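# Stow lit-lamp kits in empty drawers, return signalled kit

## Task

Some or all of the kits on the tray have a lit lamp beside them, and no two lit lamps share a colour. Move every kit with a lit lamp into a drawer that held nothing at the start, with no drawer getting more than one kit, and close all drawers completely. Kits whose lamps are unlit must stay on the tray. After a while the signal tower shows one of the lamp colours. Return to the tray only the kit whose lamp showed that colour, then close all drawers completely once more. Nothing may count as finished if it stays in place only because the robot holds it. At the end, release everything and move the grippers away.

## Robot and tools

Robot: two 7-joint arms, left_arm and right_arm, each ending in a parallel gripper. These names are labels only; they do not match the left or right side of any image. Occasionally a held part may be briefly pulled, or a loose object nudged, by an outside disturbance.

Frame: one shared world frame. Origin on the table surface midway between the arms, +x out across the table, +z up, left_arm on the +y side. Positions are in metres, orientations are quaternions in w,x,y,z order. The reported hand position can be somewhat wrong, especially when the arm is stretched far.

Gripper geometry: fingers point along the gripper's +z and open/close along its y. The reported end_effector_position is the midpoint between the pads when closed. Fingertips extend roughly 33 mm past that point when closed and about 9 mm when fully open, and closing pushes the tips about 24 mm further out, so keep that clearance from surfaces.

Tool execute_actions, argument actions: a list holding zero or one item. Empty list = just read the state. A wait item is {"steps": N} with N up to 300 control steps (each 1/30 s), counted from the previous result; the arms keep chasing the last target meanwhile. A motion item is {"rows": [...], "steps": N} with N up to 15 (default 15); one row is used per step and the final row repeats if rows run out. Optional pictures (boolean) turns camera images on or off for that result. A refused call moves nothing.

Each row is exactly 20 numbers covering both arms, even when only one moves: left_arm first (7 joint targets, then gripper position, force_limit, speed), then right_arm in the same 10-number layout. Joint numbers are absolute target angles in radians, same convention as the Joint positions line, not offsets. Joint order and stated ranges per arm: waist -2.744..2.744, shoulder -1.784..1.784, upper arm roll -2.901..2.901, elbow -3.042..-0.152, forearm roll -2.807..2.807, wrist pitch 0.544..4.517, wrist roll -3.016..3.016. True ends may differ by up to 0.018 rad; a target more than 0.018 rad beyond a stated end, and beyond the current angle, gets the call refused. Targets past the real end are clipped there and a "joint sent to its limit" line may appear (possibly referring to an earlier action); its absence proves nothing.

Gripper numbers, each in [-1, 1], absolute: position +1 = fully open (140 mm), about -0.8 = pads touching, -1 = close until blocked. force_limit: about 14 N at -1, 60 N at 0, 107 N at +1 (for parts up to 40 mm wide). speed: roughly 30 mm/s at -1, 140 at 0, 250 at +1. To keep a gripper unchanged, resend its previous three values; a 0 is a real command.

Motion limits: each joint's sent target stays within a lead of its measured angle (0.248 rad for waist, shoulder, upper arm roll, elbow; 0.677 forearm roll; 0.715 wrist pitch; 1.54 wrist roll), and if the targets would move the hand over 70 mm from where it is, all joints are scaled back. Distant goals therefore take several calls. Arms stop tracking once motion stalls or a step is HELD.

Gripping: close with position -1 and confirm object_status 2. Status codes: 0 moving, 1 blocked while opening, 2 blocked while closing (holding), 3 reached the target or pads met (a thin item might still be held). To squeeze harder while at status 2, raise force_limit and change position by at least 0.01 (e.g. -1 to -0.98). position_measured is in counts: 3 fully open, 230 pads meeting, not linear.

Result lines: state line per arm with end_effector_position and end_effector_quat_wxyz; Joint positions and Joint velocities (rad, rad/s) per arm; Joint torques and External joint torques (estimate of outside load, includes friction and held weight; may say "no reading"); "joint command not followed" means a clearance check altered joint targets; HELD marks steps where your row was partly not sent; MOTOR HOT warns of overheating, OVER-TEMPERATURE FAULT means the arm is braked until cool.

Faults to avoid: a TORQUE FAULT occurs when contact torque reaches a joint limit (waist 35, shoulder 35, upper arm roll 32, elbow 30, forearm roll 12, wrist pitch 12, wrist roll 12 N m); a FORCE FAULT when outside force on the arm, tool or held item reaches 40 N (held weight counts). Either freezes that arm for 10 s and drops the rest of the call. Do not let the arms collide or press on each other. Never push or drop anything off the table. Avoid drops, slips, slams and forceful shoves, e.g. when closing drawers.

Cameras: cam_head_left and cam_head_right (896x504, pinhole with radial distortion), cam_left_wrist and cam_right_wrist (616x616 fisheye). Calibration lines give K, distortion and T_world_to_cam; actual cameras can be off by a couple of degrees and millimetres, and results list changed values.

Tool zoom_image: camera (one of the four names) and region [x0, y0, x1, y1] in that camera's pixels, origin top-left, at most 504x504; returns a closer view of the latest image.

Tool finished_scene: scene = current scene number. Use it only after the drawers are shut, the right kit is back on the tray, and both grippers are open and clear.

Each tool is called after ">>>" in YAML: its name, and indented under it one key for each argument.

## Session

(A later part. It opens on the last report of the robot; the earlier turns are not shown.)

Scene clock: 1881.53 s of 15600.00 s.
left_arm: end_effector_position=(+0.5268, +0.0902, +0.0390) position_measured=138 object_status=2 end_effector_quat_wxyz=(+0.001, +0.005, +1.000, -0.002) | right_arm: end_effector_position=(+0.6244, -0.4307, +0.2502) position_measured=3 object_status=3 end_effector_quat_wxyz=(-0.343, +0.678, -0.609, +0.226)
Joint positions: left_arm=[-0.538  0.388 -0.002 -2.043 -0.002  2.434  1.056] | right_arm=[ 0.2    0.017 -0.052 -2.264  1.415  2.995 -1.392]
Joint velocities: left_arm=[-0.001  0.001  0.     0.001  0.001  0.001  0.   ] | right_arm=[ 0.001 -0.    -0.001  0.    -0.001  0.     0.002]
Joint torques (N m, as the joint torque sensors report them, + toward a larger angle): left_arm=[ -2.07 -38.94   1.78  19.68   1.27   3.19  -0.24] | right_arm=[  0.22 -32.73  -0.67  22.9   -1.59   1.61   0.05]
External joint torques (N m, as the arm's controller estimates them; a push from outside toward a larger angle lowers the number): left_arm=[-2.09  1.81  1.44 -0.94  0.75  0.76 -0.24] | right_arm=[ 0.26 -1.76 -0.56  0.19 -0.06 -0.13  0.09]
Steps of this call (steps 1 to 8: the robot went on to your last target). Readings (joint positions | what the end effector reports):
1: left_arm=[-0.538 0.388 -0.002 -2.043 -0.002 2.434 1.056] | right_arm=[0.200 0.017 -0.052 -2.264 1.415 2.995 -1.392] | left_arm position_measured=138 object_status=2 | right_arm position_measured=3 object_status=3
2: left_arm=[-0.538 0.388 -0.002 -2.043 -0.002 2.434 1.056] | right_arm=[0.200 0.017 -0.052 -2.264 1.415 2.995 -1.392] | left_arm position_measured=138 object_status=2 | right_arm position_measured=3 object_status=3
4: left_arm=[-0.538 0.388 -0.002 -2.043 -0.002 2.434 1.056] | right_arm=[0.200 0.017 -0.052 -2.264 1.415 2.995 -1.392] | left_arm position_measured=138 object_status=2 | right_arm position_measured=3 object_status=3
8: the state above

Marginal grip (138, edge). Regrip 3 mm lower.

>>> execute_actions:
  actions:
    - {"rows":[[-0.54,0.39,0,-2.0436,0,2.438,1.05,0.15,0,-0.5,0.2,0.017,-0.05,-2.264,1.415,2.995,-1.392,1,0,0]],"steps":12}
  pictures: false

>>> execute_actions:
  actions:
    - {"rows":[[-0.54,0.396,0,-2.046,0,2.44,1.05,0.15,0,-0.5,0.2,0.017,-0.05,-2.264,1.415,2.995,-1.392,1,0,0]],"steps":15}
  pictures: false

>>> execute_actions:
  actions:
    - {"rows":[[-0.54,0.396,0,-2.046,0,2.44,1.05,-1,0,-0.7,0.2,0.017,-0.05,-2.264,1.415,2.995,-1.392,1,0,0]],"steps":15}
  pictures: false

>>> execute_actions:
  actions:
    - {"steps":6}
  pictures: false

Scene clock: 1902.00 s of 15600.00 s.
left_arm: end_effector_position=(+0.5266, +0.0903, +0.0385) position_measured=110 object_status=0 end_effector_quat_wxyz=(+0.000, +0.005, +1.000, -0.002) | right_arm: end_effector_position=(+0.6244, -0.4307, +0.2502) position_measured=3 object_status=3 end_effector_quat_wxyz=(-0.343, +0.678, -0.609, +0.226)
Joint positions: left_arm=[-0.538  0.388 -0.002 -2.043 -0.002  2.434  1.056] | right_arm=[ 0.2    0.017 -0.052 -2.264  1.415  2.995 -1.392]
Joint velocities: left_arm=[ 0.001 -0.     0.001 -0.001  0.001  0.001  0.002] | right_arm=[ 0.     0.    -0.001 -0.     0.001 -0.     0.001]
Joint torques (N m, as the joint torque sensors report them, + toward a larger angle): left_arm=[ -2.1  -39.77   1.2   19.55   1.26   3.2   -0.18] | right_arm=[  0.06 -32.47  -0.07  23.02  -1.54   1.73   0.02]
External joint torques (N m, as the arm's controller estimates them; a push from outside toward a larger angle lowers the number): left_arm=[-2.17  1.08  0.81 -1.07  0.74  0.77 -0.18] | right_arm=[ 0.13 -1.68  0.06  0.43 -0.01  0.    0.06]
Steps of this call (steps 1 to 15: the robot went on to your last target; steps 16 to 90: nothing new was sent; then 17.07 s passed at rest; steps 91 to 102: all 12 steps of this action). Readings (joint positions | what the end effector reports):
91: left_arm=[-0.538 0.388 -0.002 -2.043 -0.002 2.434 1.056] | right_arm=[0.200 0.017 -0.052 -2.264 1.415 2.995 -1.392] | left_arm position_measured=138 object_status=0 | right_arm position_measured=3 object_status=3
92: left_arm=[-0.538 0.388 -0.002 -2.043 -0.002 2.434 1.056] | right_arm=[0.200 0.017 -0.052 -2.264 1.415 2.995 -1.392] | left_arm position_measured=138 object_status=0 | right_arm position_measured=3 object_status=3
94: left_arm=[-0.538 0.388 -0.002 -2.043 -0.002 2.434 1.056] | right_arm=[0.200 0.017 -0.052 -2.264 1.415 2.995 -1.392] | left_arm position_measured=125 object_status=0 | right_arm position_measured=3 object_status=3
98: left_arm=[-0.538 0.388 -0.002 -2.043 -0.002 2.434 1.056] | right_arm=[0.200 0.017 -0.052 -2.264 1.415 2.995 -1.392] | left_arm position_measured=110 object_status=0 | right_arm position_measured=3 object_status=3
102: the state above

Scene clock: 1902.50 s of 15600.00 s.
left_arm: end_effector_position=(+0.5248, +0.0914, +0.0345) position_measured=110 object_status=3 end_effector_quat_wxyz=(-0.002, +0.005, +1.000, -0.000) | right_arm: end_effector_position=(+0.6244, -0.4307, +0.2502) position_measured=3 object_status=3 end_effector_quat_wxyz=(-0.343, +0.678, -0.609, +0.226)
Joint positions: left_arm=[-0.538  0.394 -0.002 -2.045 -0.002  2.436  1.056] | right_arm=[ 0.2    0.017 -0.052 -2.264  1.415  2.995 -1.392]
Joint velocities: left_arm=[-0.001 -0.002  0.     0.    -0.001  0.002 -0.001] | right_arm=[ 0.001  0.    -0.001 -0.     0.002 -0.    -0.   ]
Joint torques (N m, as the joint torque sensors report them, + toward a larger angle): left_arm=[ -1.48 -40.36   0.96  19.3    1.33   3.23  -0.22] | right_arm=[ -0.08 -32.53  -0.16  23.25  -1.49   1.68   0.07]
External joint torques (N m, as the arm's controller estimates them; a push from outside toward a larger angle lowers the number): left_arm=[-1.44  0.82  0.68 -1.37  0.81  0.78 -0.22] | right_arm=[-0.13 -1.67 -0.15  0.61  0.04 -0.03  0.11]
Steps of this call (steps 1 to 15: all 15 steps of this action). Readings (joint positions | what the end effector reports):
1: left_arm=[-0.538 0.389 -0.002 -2.043 -0.002 2.434 1.056] | right_arm=[0.200 0.017 -0.052 -2.264 1.415 2.995 -1.392] | left_arm position_measured=110 object_status=0 | right_arm position_measured=3 object_status=3
2: left_arm=[-0.538 0.390 -0.002 -2.043 -0.002 2.435 1.056] | right_arm=[0.200 0.017 -0.052 -2.264 1.415 2.995 -1.392] | left_arm position_measured=110 object_status=3 | right_arm position_measured=3 object_status=3
4: left_arm=[-0.538 0.392 -0.002 -2.044 -0.002 2.435 1.056] | right_arm=[0.200 0.017 -0.052 -2.264 1.415 2.995 -1.392] | left_arm position_measured=110 object_status=3 | right_arm position_measured=3 object_status=3
8: left_arm=[-0.538 0.394 -0.002 -2.045 -0.002 2.435 1.056] | right_arm=[0.200 0.017 -0.052 -2.264 1.415 2.995 -1.392] | left_arm position_measured=110 object_status=3 | right_arm position_measured=3 object_status=3
15: the state above

Scene clock: 1903.00 s of 15600.00 s.
left_arm: end_effector_position=(+0.5252, +0.0911, +0.0351) position_measured=135 object_status=2 end_effector_quat_wxyz=(-0.001, +0.005, +1.000, -0.000) | right_arm: end_effector_position=(+0.6244, -0.4307, +0.2502) position_measured=3 object_status=3 end_effector_quat_wxyz=(-0.343, +0.678, -0.609, +0.226)
Joint positions: left_arm=[-0.538  0.393 -0.002 -2.045 -0.002  2.436  1.056] | right_arm=[ 0.2    0.017 -0.052 -2.264  1.415  2.995 -1.392]
Joint velocities: left_arm=[ 0.001 -0.002 -0.001  0.001  0.001  0.    -0.001] | right_arm=[-0.001  0.001  0.001  0.    -0.001  0.001 -0.001]
Joint torques (N m, as the joint torque sensors report them, + toward a larger angle): left_arm=[ -1.85 -38.97   1.4   19.38   1.25   3.15  -0.2 ] | right_arm=[  0.17 -32.33  -0.23  22.99  -1.56   1.62   0.06]
External joint torques (N m, as the arm's controller estimates them; a push from outside toward a larger angle lowers the number): left_arm=[-1.78  2.18  1.13 -1.3   0.73  0.7  -0.2 ] | right_arm=[ 0.16 -1.43 -0.19  0.33 -0.02 -0.11  0.1 ]
Steps of this call (steps 1 to 15: all 15 steps of this action). Readings (joint positions | what the end effector reports):
1: left_arm=[-0.538 0.394 -0.002 -2.045 -0.002 2.436 1.056] | right_arm=[0.200 0.017 -0.052 -2.264 1.415 2.995 -1.392] | left_arm position_measured=110 object_status=0 | right_arm position_measured=3 object_status=3
2: left_arm=[-0.538 0.394 -0.002 -2.045 -0.002 2.436 1.056] | right_arm=[0.200 0.017 -0.052 -2.264 1.415 2.995 -1.392] | left_arm position_measured=113 object_status=0 | right_arm position_measured=3 object_status=3
4: left_arm=[-0.538 0.394 -0.002 -2.045 -0.002 2.436 1.056] | right_arm=[0.200 0.017 -0.052 -2.264 1.415 2.995 -1.392] | left_arm position_measured=119 object_status=0 | right_arm position_measured=3 object_status=3
8: left_arm=[-0.538 0.393 -0.002 -2.045 -0.002 2.436 1.056] | right_arm=[0.200 0.017 -0.052 -2.264 1.415 2.995 -1.392] | left_arm position_measured=133 object_status=0 | right_arm position_measured=3 object_status=3
15: the state above

Scene clock: 1903.20 s of 15600.00 s.
left_arm: end_effector_position=(+0.5252, +0.0911, +0.0351) position_measured=135 object_status=2 end_effector_quat_wxyz=(-0.001, +0.005, +1.000, -0.000) | right_arm: end_effector_position=(+0.6244, -0.4307, +0.2502) position_measured=3 object_status=3 end_effector_quat_wxyz=(-0.343, +0.678, -0.609, +0.226)
Joint positions: left_arm=[-0.538  0.393 -0.002 -2.045 -0.002  2.436  1.056] | right_arm=[ 0.2    0.017 -0.052 -2.264  1.415  2.995 -1.392]
Joint velocities: left_arm=[-0.002 -0.001 -0.     0.001 -0.     0.001 -0.001] | right_arm=[ 0.001 -0.001 -0.    -0.     0.     0.    -0.001]
Joint torques (N m, as the joint torque sensors report them, + toward a larger angle): left_arm=[ -1.55 -39.34   1.45  19.88   1.27   3.13  -0.26] | right_arm=[  0.31 -32.43  -0.28  22.86  -1.57   1.62  -0.01]
External joint torques (N m, as the arm's controller estimates them; a push from outside toward a larger angle lowers the number): left_arm=[-1.52  1.72  1.15 -0.78  0.75  0.69 -0.26] | right_arm=[ 0.33 -1.51 -0.21  0.18 -0.04 -0.11  0.03]
Steps of this call (steps 1 to 6: the robot went on to your last target). Readings (joint positions | what the end effector reports):
1: left_arm=[-0.538 0.393 -0.002 -2.045 -0.002 2.436 1.056] | right_arm=[0.200 0.017 -0.052 -2.264 1.415 2.995 -1.392] | left_arm position_measured=135 object_status=2 | right_arm position_measured=3 object_status=3
2: left_arm=[-0.538 0.393 -0.002 -2.045 -0.002 2.436 1.056] | right_arm=[0.200 0.017 -0.052 -2.264 1.415 2.995 -1.392] | left_arm position_measured=135 object_status=2 | right_arm position_measured=3 object_status=3
4: left_arm=[-0.538 0.393 -0.002 -2.045 -0.002 2.436 1.056] | right_arm=[0.200 0.017 -0.052 -2.264 1.415 2.995 -1.392] | left_arm position_measured=135 object_status=2 | right_arm position_measured=3 object_status=3
6: the state above

>>> execute_actions:
  actions:
    - {"rows":[[-0.54,0.3484,0,-2.0373,0,2.37,1.05,-1,0,-0.7,0.2,0.017,-0.05,-2.264,1.415,2.995,-1.392,1,0,0],[-0.54,0.3484,0,-2.0373,0,2.37,1.05,-1,0,-0.7,0.2,0.017,-0.05,-2.264,1.415,2.995,-1.392,1,0,0],[-0.54,0.3484,0,-2.0373,0,2.37,1.05,-1,0,-0.7,0.2,0.017,-0.05,-2.264,1.415,2.995,-1.392,1,0,0],[-0.54,0.3484,0,-2.0373,0,2.37,1.05,-1,0,-0.7,0.2,0.017,-0.05,-2.264,1.415,2.995,-1.392,1,0,0],[-0.54,0.3484,0,-2.0373,0,2.37,1.05,-1,0,-0.7,0.2,0.017,-0.05,-2.264,1.415,2.995,-1.392,1,0,0],[-0.54,0.3,0,-2.03,0,2.3,1.05,-1,0,-0.7,0.2,0.017,-0.05,-2.264,1.415,2.995,-1.392,1,0,0],[-0.54,0.3,0,-2.03,0,2.3,1.05,-1,0,-0.7,0.2,0.017,-0.05,-2.264,1.415,2.995,-1.392,1,0,0],[-0.54,0.3,0,-2.03,0,2.3,1.05,-1,0,-0.7,0.2,0.017,-0.05,-2.264,1.415,2.995,-1.392,1,0,0],[-0.54,0.3,0,-2.03,0,2.3,1.05,-1,0,-0.7,0.2,0.017,-0.05,-2.264,1.415,2.995,-1.392,1,0,0],[-0.54,0.22,0,-2.04,0,2.24,1.05,-1,0,-0.7,0.2,0.017,-0.05,-2.264,1.415,2.995,-1.392,1,0,0]],"steps":15}
  pictures: false

>>> execute_actions:
  actions:
    - {"rows":[[-0.5,-0.244,0,-2.2076,0,1.963,1.1,-1,0,-0.7,0.2,0.017,-0.05,-2.264,1.415,2.995,-1.392,1,0,0]],"steps":15}
  pictures: false

>>> execute_actions:
  actions:
    - {"rows":[[0.393,-0.244,0,-2.2076,0,1.963,2.03,-1,0,-0.7,0.2,0.017,-0.05,-2.264,1.415,2.995,-1.392,1,0,0]],"steps":15}
  pictures: false

>>> execute_actions:
  actions:
    - {"steps":20}
  pictures: false

>>> execute_actions:
  actions:
    - {"rows":[[0.393,0.0852,0,-1.855,0,1.945,2.03,-1,0,-0.7,0.2,0.017,-0.05,-2.264,1.415,2.995,-1.392,1,0,0]],"steps":15}
  pictures: false

>>> execute_actions:
  actions:
    - {"rows":[[0.393,0.096,0,-1.88,0,2.0,2.03,-1,0,-0.7,0.2,0.017,-0.05,-2.264,1.415,2.995,-1.392,1,0,0],[0.393,0.096,0,-1.88,0,2.0,2.03,-1,0,-0.7,0.2,0.017,-0.05,-2.264,1.415,2.995,-1.392,1,0,0],[0.393,0.096,0,-1.88,0,2.0,2.03,-1,0,-0.7,0.2,0.017,-0.05,-2.264,1.415,2.995,-1.392,1,0,0],[0.393,0.096,0,-1.88,0,2.0,2.03,-1,0,-0.7,0.2,0.017,-0.05,-2.264,1.415,2.995,-1.392,1,0,0],[0.393,0.096,0,-1.88,0,2.0,2.03,-1,0,-0.7,0.2,0.017,-0.05,-2.264,1.415,2.995,-1.392,1,0,0],[0.393,0.106,0,-1.906,0,2.025,2.03,-1,0,-0.7,0.2,0.017,-0.05,-2.264,1.415,2.995,-1.392,1,0,0]],"steps":15}

Scene clock: 1937.67 s of 15600.00 s.
left_arm: end_effector_position=(+0.5223, +0.0927, +0.1258) position_measured=135 object_status=2 end_effector_quat_wxyz=(+0.007, +0.005, +1.000, -0.005) | right_arm: end_effector_position=(+0.6244, -0.4307, +0.2502) position_measured=3 object_status=3 end_effector_quat_wxyz=(-0.343, +0.678, -0.609, +0.226)
Joint positions: left_arm=[-0.538  0.223 -0.002 -2.036 -0.002  2.276  1.056] | right_arm=[ 0.2    0.017 -0.052 -2.264  1.415  2.995 -1.392]
Joint velocities: left_arm=[ 0.    -0.143 -0.001  0.015 -0.001 -0.17  -0.001] | right_arm=[ 0.001 -0.     0.002  0.001  0.     0.     0.001]
Joint torques (N m, as the joint torque sensors report them, + toward a larger angle): left_arm=[ -1.85 -33.43   1.71  18.31   1.41   1.4   -0.19] | right_arm=[  0.51 -32.93  -0.24  22.9   -1.56   1.64   0.02]
External joint torques (N m, as the arm's controller estimates them; a push from outside toward a larger angle lowers the number): left_arm=[-1.8  -3.37  1.59  0.07  0.84 -0.46 -0.19] | right_arm=[ 0.38 -1.91 -0.31  0.12 -0.01 -0.07  0.07]
Steps of this call (steps 1 to 15: the robot went on to your last target; steps 16 to 90: nothing new was sent; then 30.97 s passed at rest; steps 91 to 105: all 15 steps of this action). Readings (joint positions | what the end effector reports):
91: left_arm=[-0.538 0.388 -0.002 -2.046 -0.002 2.425 1.056] | right_arm=[0.200 0.017 -0.052 -2.264 1.415 2.995 -1.392] | left_arm position_measured=135 object_status=2 | right_arm position_measured=3 object_status=3
92: left_arm=[-0.538 0.379 -0.002 -2.046 -0.002 2.415 1.056] | right_arm=[0.200 0.017 -0.052 -2.264 1.415 2.995 -1.392] | left_arm position_measured=135 object_status=2 | right_arm position_measured=3 object_status=3
94: left_arm=[-0.538 0.362 -0.002 -2.042 -0.002 2.401 1.056] | right_arm=[0.200 0.017 -0.052 -2.264 1.415 2.995 -1.392] | left_arm position_measured=135 object_status=2 | right_arm position_measured=3 object_status=3
98: left_arm=[-0.538 0.322 -0.002 -2.036 -0.002 2.354 1.056] | right_arm=[0.200 0.017 -0.052 -2.264 1.415 2.995 -1.392] | left_arm position_measured=135 object_status=2 | right_arm position_measured=3 object_status=3
105: the state above

Scene clock: 1938.17 s of 15600.00 s.
left_arm: end_effector_position=(+0.4439, +0.1586, +0.2790) position_measured=135 object_status=2 end_effector_quat_wxyz=(+0.019, +0.001, +1.000, -0.011) | right_arm: end_effector_position=(+0.6244, -0.4307, +0.2502) position_measured=3 object_status=3 end_effector_quat_wxyz=(-0.343, +0.678, -0.609, +0.226)
Joint positions: left_arm=[-0.503 -0.247 -0.001 -2.199 -0.002  1.997  1.083] | right_arm=[ 0.2    0.017 -0.052 -2.264  1.415  2.995 -1.392]
Joint velocities: left_arm=[ 0.001  0.011  0.    -0.099  0.001 -0.191  0.034] | right_arm=[ 0.     0.002 -0.001  0.    -0.001 -0.    -0.001]
Joint torques (N m, as the joint torque sensors report them, + toward a larger angle): left_arm=[  0.47 -21.4    0.81  23.4    1.43   2.21   0.45] | right_arm=[  0.44 -32.99  -0.08  22.6   -1.49   1.63   0.01]
External joint torques (N m, as the arm's controller estimates them; a push from outside toward a larger angle lowers the number): left_arm=[ 0.49  0.95  1.03 -1.03  0.69 -0.44  0.46] | right_arm=[ 0.47 -2.15  0.01 -0.03  0.04 -0.1   0.06]
Steps of this call (steps 1 to 15: all 15 steps of this action). Readings (joint positions | what the end effector reports):
1: left_arm=[-0.536 0.199 -0.003 -2.058 -0.002 2.255 1.058] | right_arm=[0.200 0.017 -0.052 -2.264 1.415 2.995 -1.392] | left_arm position_measured=135 object_status=2 | right_arm position_measured=3 object_status=3
2: left_arm=[-0.532 0.162 -0.003 -2.088 -0.002 2.226 1.059] | right_arm=[0.200 0.017 -0.052 -2.264 1.415 2.995 -1.392] | left_arm position_measured=135 object_status=2 | right_arm position_measured=3 object_status=3
4: left_arm=[-0.523 0.077 -0.003 -2.138 -0.002 2.170 1.063] | right_arm=[0.200 0.017 -0.052 -2.264 1.415 2.995 -1.392] | left_arm position_measured=135 object_status=2 | right_arm position_measured=3 object_status=3
8: left_arm=[-0.508 -0.124 -0.002 -2.189 -0.002 2.078 1.071] | right_arm=[0.200 0.017 -0.052 -2.264 1.415 2.995 -1.392] | left_arm position_measured=135 object_status=2 | right_arm position_measured=3 object_status=3
15: the state above

Scene clock: 1938.67 s of 15600.00 s.
left_arm: end_effector_position=(+0.4885, +0.4550, +0.2720) position_measured=135 object_status=2 end_effector_quat_wxyz=(+0.007, -0.037, +0.999, -0.000) | right_arm: end_effector_position=(+0.6244, -0.4307, +0.2502) position_measured=3 object_status=3 end_effector_quat_wxyz=(-0.343, +0.678, -0.609, +0.226)
Joint positions: left_arm=[ 0.124 -0.243 -0.003 -2.205 -0.003  1.976  1.633] | right_arm=[ 0.2    0.017 -0.052 -2.264  1.415  2.995 -1.392]
Joint velocities: left_arm=[ 1.259  0.002  0.081 -0.001  0.003 -0.016  0.699] | right_arm=[-0.001  0.     0.001 -0.     0.    -0.001  0.001]
Joint torques (N m, as the joint torque sensors report them, + toward a larger angle): left_arm=[ -5.29 -23.47  -2.22  22.16   1.28   1.89   0.52] | right_arm=[  0.31 -32.72  -0.38  23.09  -1.54   1.66   0.04]
External joint torques (N m, as the arm's controller estimates them; a push from outside toward a larger angle lowers the number): left_arm=[-0.3   0.88  1.74 -1.59  0.6  -0.35  0.52] | right_arm=[ 0.29 -1.79 -0.34  0.38  0.   -0.07  0.08]
Steps of this call (steps 1 to 15: all 15 steps of this action). Readings (joint positions | what the end effector reports):
1: left_arm=[-0.475 -0.246 -0.014 -2.202 -0.003 1.993 1.134] | right_arm=[0.200 0.017 -0.052 -2.264 1.415 2.995 -1.392] | left_arm position_measured=135 object_status=2 | right_arm position_measured=3 object_status=3
2: left_arm=[-0.440 -0.245 -0.018 -2.203 -0.003 1.991 1.184] | right_arm=[0.200 0.017 -0.052 -2.264 1.415 2.995 -1.392] | left_arm position_measured=135 object_status=2 | right_arm position_measured=3 object_status=3
4: left_arm=[-0.359 -0.244 -0.016 -2.204 -0.003 1.987 1.274] | right_arm=[0.200 0.017 -0.052 -2.264 1.415 2.995 -1.392] | left_arm position_measured=135 object_status=2 | right_arm position_measured=3 object_status=3
8: left_arm=[-0.187 -0.243 -0.009 -2.205 -0.003 1.982 1.429] | right_arm=[0.200 0.017 -0.052 -2.264 1.415 2.995 -1.392] | left_arm position_measured=135 object_status=2 | right_arm position_measured=3 object_status=3
15: the state above

Scene clock: 1939.33 s of 15600.00 s.
left_arm: end_effector_position=(+0.4497, +0.5804, +0.2701) position_measured=135 object_status=2 end_effector_quat_wxyz=(+0.001, -0.003, +1.000, -0.000) | right_arm: end_effector_position=(+0.6244, -0.4307, +0.2502) position_measured=3 object_status=3 end_effector_quat_wxyz=(-0.343, +0.678, -0.609, +0.226)
Joint positions: left_arm=[ 0.391 -0.243  0.003 -2.207 -0.001  1.966  1.974] | right_arm=[ 0.2    0.017 -0.052 -2.264  1.415  2.995 -1.392]
Joint velocities: left_arm=[-0.001  0.    -0.     0.     0.001 -0.002  0.162] | right_arm=[ 0.     0.001 -0.002  0.    -0.001  0.001  0.001]
Joint torques (N m, as the joint torque sensors report them, + toward a larger angle): left_arm=[  0.96 -24.29  -1.39  23.53   1.27   1.96   0.57] | right_arm=[  0.3  -32.6   -0.5   23.05  -1.5    1.63   0.06]
External joint torques (N m, as the arm's controller estimates them; a push from outside toward a larger angle lowers the number): left_arm=[ 0.94 -0.91 -1.16 -0.63  0.49 -0.45  0.57] | right_arm=[ 0.36 -1.7  -0.38  0.37  0.03 -0.1   0.1 ]
Steps of this call (steps 1 to 20: the robot went on to your last target). Readings (joint positions | what the end effector reports):
1: left_arm=[0.169 -0.243 -0.003 -2.206 -0.003 1.976 1.656] | right_arm=[0.200 0.017 -0.052 -2.264 1.415 2.995 -1.392] | left_arm position_measured=135 object_status=2 | right_arm position_measured=3 object_status=3
2: left_arm=[0.214 -0.243 -0.002 -2.206 -0.003 1.975 1.679] | right_arm=[0.200 0.017 -0.052 -2.264 1.415 2.995 -1.392] | left_arm position_measured=135 object_status=2 | right_arm position_measured=3 object_status=3
4: left_arm=[0.303 -0.243 -0.001 -2.206 -0.002 1.973 1.739] | right_arm=[0.200 0.017 -0.052 -2.264 1.415 2.995 -1.392] | left_arm position_measured=135 object_status=2 | right_arm position_measured=3 object_status=3
8: left_arm=[0.385 -0.243 0.011 -2.207 -0.001 1.970 1.840] | right_arm=[0.200 0.017 -0.052 -2.264 1.415 2.995 -1.392] | left_arm position_measured=135 object_status=2 | right_arm position_measured=3 object_status=3
20: the state above

Scene clock: 1939.83 s of 15600.00 s.
left_arm: end_effector_position=(+0.5477, +0.6228, +0.2588) position_measured=135 object_status=2 end_effector_quat_wxyz=(+0.001, +0.017, +1.000, +0.000) | right_arm: end_effector_position=(+0.6244, -0.4307, +0.2502) position_measured=3 object_status=3 end_effector_quat_wxyz=(-0.343, +0.678, -0.609, +0.226)
Joint positions: left_arm=[ 0.392  0.086  0.002 -1.859 -0.001  1.947  2.013] | right_arm=[ 0.2    0.017 -0.052 -2.264  1.415  2.995 -1.392]
Joint velocities: left_arm=[ 0.001 -0.     0.001  0.019 -0.    -0.001  0.034] | right_arm=[ 0.001  0.001  0.    -0.     0.     0.001  0.   ]
Joint torques (N m, as the joint torque sensors report them, + toward a larger angle): left_arm=[  0.1  -36.05  -0.82  24.78   1.4    2.18   0.35] | right_arm=[  0.41 -32.73  -0.22  23.07  -1.54   1.64   0.05]
External joint torques (N m, as the arm's controller estimates them; a push from outside toward a larger angle lowers the number): left_arm=[ 0.03 -1.72 -0.97  0.98  0.61 -0.14  0.35] | right_arm=[ 0.39 -1.83 -0.17  0.38 -0.01 -0.08  0.09]
Steps of this call (steps 1 to 15: all 15 steps of this action). Readings (joint positions | what the end effector reports):
1: left_arm=[0.392 -0.197 0.003 -2.148 -0.001 1.942 1.979] | right_arm=[0.200 0.017 -0.052 -2.264 1.415 2.995 -1.392] | left_arm position_measured=135 object_status=2 | right_arm position_measured=3 object_status=3
2: left_arm=[0.392 -0.130 0.003 -2.074 -0.001 1.944 1.983] | right_arm=[0.200 0.017 -0.052 -2.264 1.415 2.995 -1.392] | left_arm position_measured=135 object_status=2 | right_arm position_measured=3 object_status=3
4: left_arm=[0.392 -0.011 0.002 -1.951 -0.001 1.947 1.991] | right_arm=[0.200 0.017 -0.052 -2.264 1.415 2.995 -1.392] | left_arm position_measured=135 object_status=2 | right_arm position_measured=3 object_status=3
8: left_arm=[0.392 0.078 0.002 -1.879 -0.001 1.947 2.002] | right_arm=[0.200 0.017 -0.052 -2.264 1.415 2.995 -1.392] | left_arm position_measured=135 object_status=2 | right_arm position_measured=3 object_status=3
15: the state above

Scene clock: 1940.33 s of 15600.00 s.
left_arm: end_effector_position=(+0.5479, +0.6229, +0.2295) position_measured=135 object_status=2 end_effector_quat_wxyz=(-0.000, +0.021, +1.000, -0.001) | right_arm: end_effector_position=(+0.6244, -0.4307, +0.2502) position_measured=3 object_status=3 end_effector_quat_wxyz=(-0.343, +0.678, -0.609, +0.226)
Joint positions: left_arm=[ 0.392  0.108  0.002 -1.907 -0.001  2.013  2.021] | right_arm=[ 0.2    0.017 -0.052 -2.264  1.415  2.995 -1.392]
Joint velocities: left_arm=[ 0.     0.    -0.001 -0.     0.     0.04   0.005] | right_arm=[ 0.     0.    -0.     0.001 -0.     0.     0.003]
Joint torques (N m, as the joint torque sensors report them, + toward a larger angle): left_arm=[ -0.66 -36.58  -0.63  23.59   1.34   3.39   0.25] | right_arm=[  0.08 -32.83   0.09  22.84  -1.52   1.68   0.05]
External joint torques (N m, as the arm's controller estimates them; a push from outside toward a larger angle lowers the number): left_arm=[-0.78 -1.27 -0.85 -0.32  0.57  1.01  0.25] | right_arm=[ 0.16 -1.95  0.23  0.16  0.01 -0.05  0.09]
Steps of this call (steps 1 to 15: all 15 steps of this action). Readings (joint positions | what the end effector reports):
1: left_arm=[0.392 0.086 0.002 -1.862 -0.001 1.956 2.014] | right_arm=[0.200 0.017 -0.052 -2.264 1.415 2.995 -1.392] | left_arm position_measured=135 object_status=2 | right_arm position_measured=3 object_status=3
2: left_arm=[0.392 0.088 0.002 -1.867 -0.001 1.963 2.015] | right_arm=[0.200 0.017 -0.052 -2.264 1.415 2.995 -1.392] | left_arm position_measured=135 object_status=2 | right_arm position_measured=3 object_status=3
4: left_arm=[0.392 0.093 0.002 -1.875 -0.001 1.973 2.017] | right_arm=[0.200 0.017 -0.052 -2.264 1.415 2.995 -1.392] | left_arm position_measured=135 object_status=2 | right_arm position_measured=3 object_status=3
8: left_arm=[0.392 0.101 0.002 -1.896 -0.001 1.996 2.019] | right_arm=[0.200 0.017 -0.052 -2.264 1.415 2.995 -1.392] | left_arm position_measured=135 object_status=2 | right_arm position_measured=3 object_status=3
15: the state above
camera_calibration (this result's frames):
cam_left_wrist: T_world_to_cam=[[0.200063, 0.978115, -0.0571428, -0.697546], [0.894024, -0.158379, 0.419092, -0.474237], [0.40087, -0.134932, -0.906144, 0.262968], [0, 0, 0, 1]] pos_world=[0.458116, 0.642654, 0.397176]
cam_right_wrist: T_world_to_cam=[[-0.683738, -0.0236294, -0.729345, 0.59641], [-0.419496, 0.830546, 0.366356, 0.519286], [0.597098, 0.556448, -0.577788, 0.187611], [0, 0, 0, 1]] pos_world=[0.513604, -0.521594, 0.353145]

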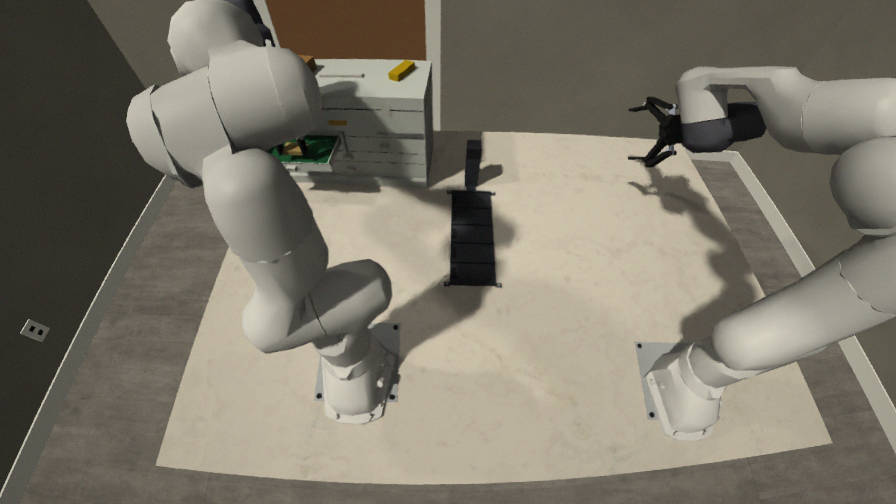

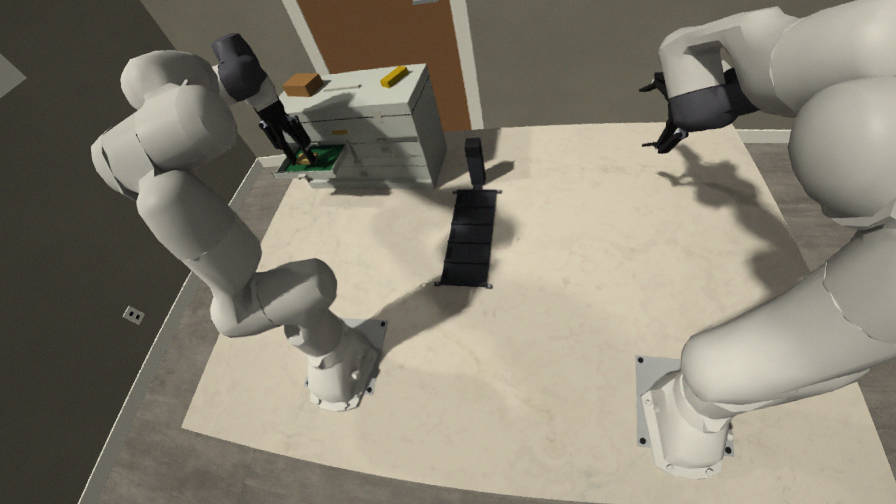

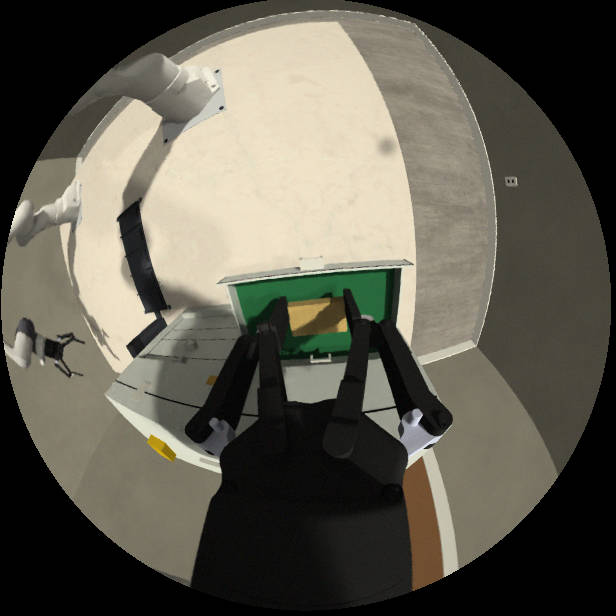

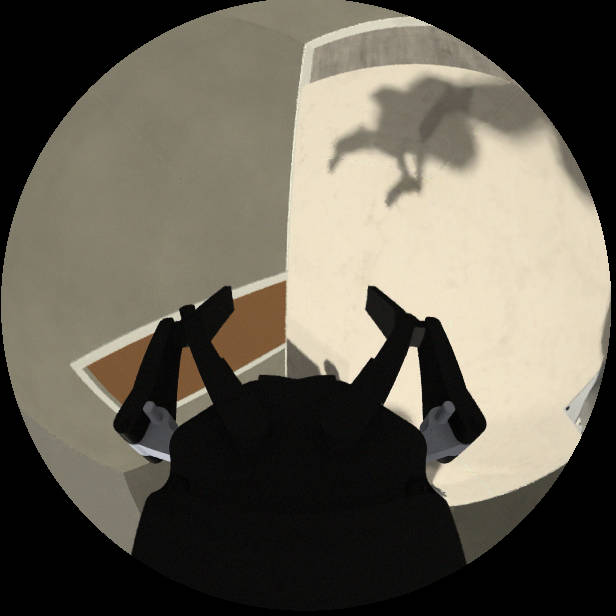

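>>> execute_actions:
  actions:
    - {"rows":[[0.393,0.114,0,-1.92,0,2.05,2.03,-1,0,-0.7,0.2,0.017,-0.05,-2.264,1.415,2.995,-1.392,1,0,0],[0.393,0.114,0,-1.92,0,2.05,2.03,-1,0,-0.7,0.2,0.017,-0.05,-2.264,1.415,2.995,-1.392,1,0,0],[0.393,0.114,0,-1.92,0,2.05,2.03,-1,0,-0.7,0.2,0.017,-0.05,-2.264,1.415,2.995,-1.392,1,0,0],[0.393,0.114,0,-1.92,0,2.05,2.03,-1,0,-0.7,0.2,0.017,-0.05,-2.264,1.415,2.995,-1.392,1,0,0],[0.393,0.12,0,-1.932,0,2.068,2.03,-1,0,-0.7,0.2,0.017,-0.05,-2.264,1.415,2.995,-1.392,1,0,0],[0.393,0.12,0,-1.932,0,2.068,2.03,-1,0,-0.7,0.2,0.017,-0.05,-2.264,1.415,2.995,-1.392,1,0,0],[0.393,0.12,0,-1.932,0,2.068,2.03,-1,0,-0.7,0.2,0.017,-0.05,-2.264,1.415,2.995,-1.392,1,0,0],[0.393,0.12,0,-1.932,0,2.068,2.03,-1,0,-0.7,0.2,0.017,-0.05,-2.264,1.415,2.995,-1.392,1,0,0],[0.393,0.124,0,-1.941,0,2.075,2.03,-1,0,-0.7,0.2,0.017,-0.05,-2.264,1.415,2.995,-1.392,1,0,0]],"steps":15}
  pictures: false

>>> execute_actions:
  actions:
    - {"rows":[[0.393,0.129,0,-1.948,0,2.084,2.03,-1,0,-0.7,0.2,0.017,-0.05,-2.264,1.415,2.995,-1.392,1,0,0]],"steps":15}
  pictures: false

Scene clock: 1953.63 s of 15600.00 s.
left_arm: end_effector_position=(+0.5477, +0.6229, +0.2080) position_measured=135 object_status=2 end_effector_quat_wxyz=(-0.000, +0.022, +1.000, -0.001) | right_arm: end_effector_position=(+0.6244, -0.4307, +0.2502) position_measured=3 object_status=3 end_effector_quat_wxyz=(-0.343, +0.678, -0.609, +0.226)
Joint positions: left_arm=[ 0.392  0.124  0.002 -1.941 -0.001  2.064  2.023] | right_arm=[ 0.2    0.017 -0.052 -2.264  1.415  2.995 -1.392]
Joint velocities: left_arm=[ 0.001 -0.     0.001 -0.004 -0.     0.03   0.001] | right_arm=[-0.001  0.002  0.001  0.001  0.001 -0.    -0.001]
Joint torques (N m, as the joint torque sensors report them, + toward a larger angle): left_arm=[ -0.43 -35.41  -1.25  23.91   1.27   3.42   0.4 ] | right_arm=[ -0.02 -32.42  -0.03  22.69  -1.54   1.64   0.05]
External joint torques (N m, as the arm's controller estimates them; a push from outside toward a larger angle lowers the number): left_arm=[-0.64  1.12 -1.57 -0.28  0.5   0.96  0.4 ] | right_arm=[-0.02 -1.52  0.04  0.   -0.01 -0.09  0.09]
Steps of this call (steps 1 to 15: the robot went on to your last target; steps 16 to 90: nothing new was sent; then 9.80 s passed at rest; steps 91 to 105: all 15 steps of this action). Readings (joint positions | what the end effector reports):
91: left_arm=[0.392 0.108 0.002 -1.909 -0.001 2.024 2.023] | right_arm=[0.200 0.017 -0.052 -2.264 1.415 2.995 -1.392] | left_arm position_measured=135 object_status=2 | right_arm position_measured=3 object_status=3
92: left_arm=[0.392 0.109 0.002 -1.912 -0.001 2.028 2.023] | right_arm=[0.200 0.017 -0.052 -2.264 1.415 2.995 -1.392] | left_arm position_measured=135 object_status=2 | right_arm position_measured=3 object_status=3
94: left_arm=[0.392 0.112 0.002 -1.917 -0.001 2.033 2.023] | right_arm=[0.200 0.017 -0.052 -2.264 1.415 2.995 -1.392] | left_arm position_measured=135 object_status=2 | right_arm position_measured=3 object_status=3
98: left_arm=[0.392 0.118 0.002 -1.929 -0.001 2.049 2.023] | right_arm=[0.200 0.017 -0.052 -2.264 1.415 2.995 -1.392] | left_arm position_measured=135 object_status=2 | right_arm position_measured=3 object_status=3
105: the state above

Scene clock: 1954.13 s of 15600.00 s.
left_arm: end_effector_position=(+0.5495, +0.6236, +0.2056) position_measured=135 object_status=2 end_effector_quat_wxyz=(+0.002, +0.022, +1.000, +0.001) | right_arm: end_effector_position=(+0.6244, -0.4307, +0.2502) position_measured=3 object_status=3 end_effector_quat_wxyz=(-0.343, +0.678, -0.609, +0.226)
Joint positions: left_arm=[ 0.392  0.127  0.002 -1.946 -0.001  2.078  2.024] | right_arm=[ 0.2    0.017 -0.052 -2.264  1.415  2.995 -1.392]
Joint velocities: left_arm=[0.    0.    0.    0.    0.001 0.004 0.001] | right_arm=[ 0.001 -0.001  0.001  0.     0.    -0.    -0.001]
Joint torques (N m, as the joint torque sensors report them, + toward a larger angle): left_arm=[  0.16 -33.79  -0.78  22.37   1.27   3.42   0.41] | right_arm=[ -0.03 -33.02  -0.56  23.16  -1.58   1.63   0.04]
External joint torques (N m, as the arm's controller estimates them; a push from outside toward a larger angle lowers the number): left_arm=[ 0.17  2.12 -0.9  -1.47  0.53  1.    0.41] | right_arm=[-0.07 -2.13 -0.53  0.49 -0.05 -0.09  0.08]
Steps of this call (steps 1 to 15: all 15 steps of this action). Readings (joint positions | what the end effector reports):
1: left_arm=[0.392 0.125 0.002 -1.942 -0.001 2.067 2.023] | right_arm=[0.200 0.017 -0.052 -2.264 1.415 2.995 -1.392] | left_arm position_measured=135 object_status=2 | right_arm position_measured=3 object_status=3
2: left_arm=[0.392 0.125 0.002 -1.944 -0.001 2.069 2.023] | right_arm=[0.200 0.017 -0.052 -2.264 1.415 2.995 -1.392] | left_arm position_measured=135 object_status=2 | right_arm position_measured=3 object_status=3
4: left_arm=[0.392 0.127 0.002 -1.946 -0.001 2.072 2.023] | right_arm=[0.200 0.017 -0.052 -2.264 1.415 2.995 -1.392] | left_arm position_measured=135 object_status=2 | right_arm position_measured=3 object_status=3
8: left_arm=[0.392 0.127 0.002 -1.946 -0.001 2.076 2.023] | right_arm=[0.200 0.017 -0.052 -2.264 1.415 2.995 -1.392] | left_arm position_measured=135 object_status=2 | right_arm position_measured=3 object_status=3
15: the state above


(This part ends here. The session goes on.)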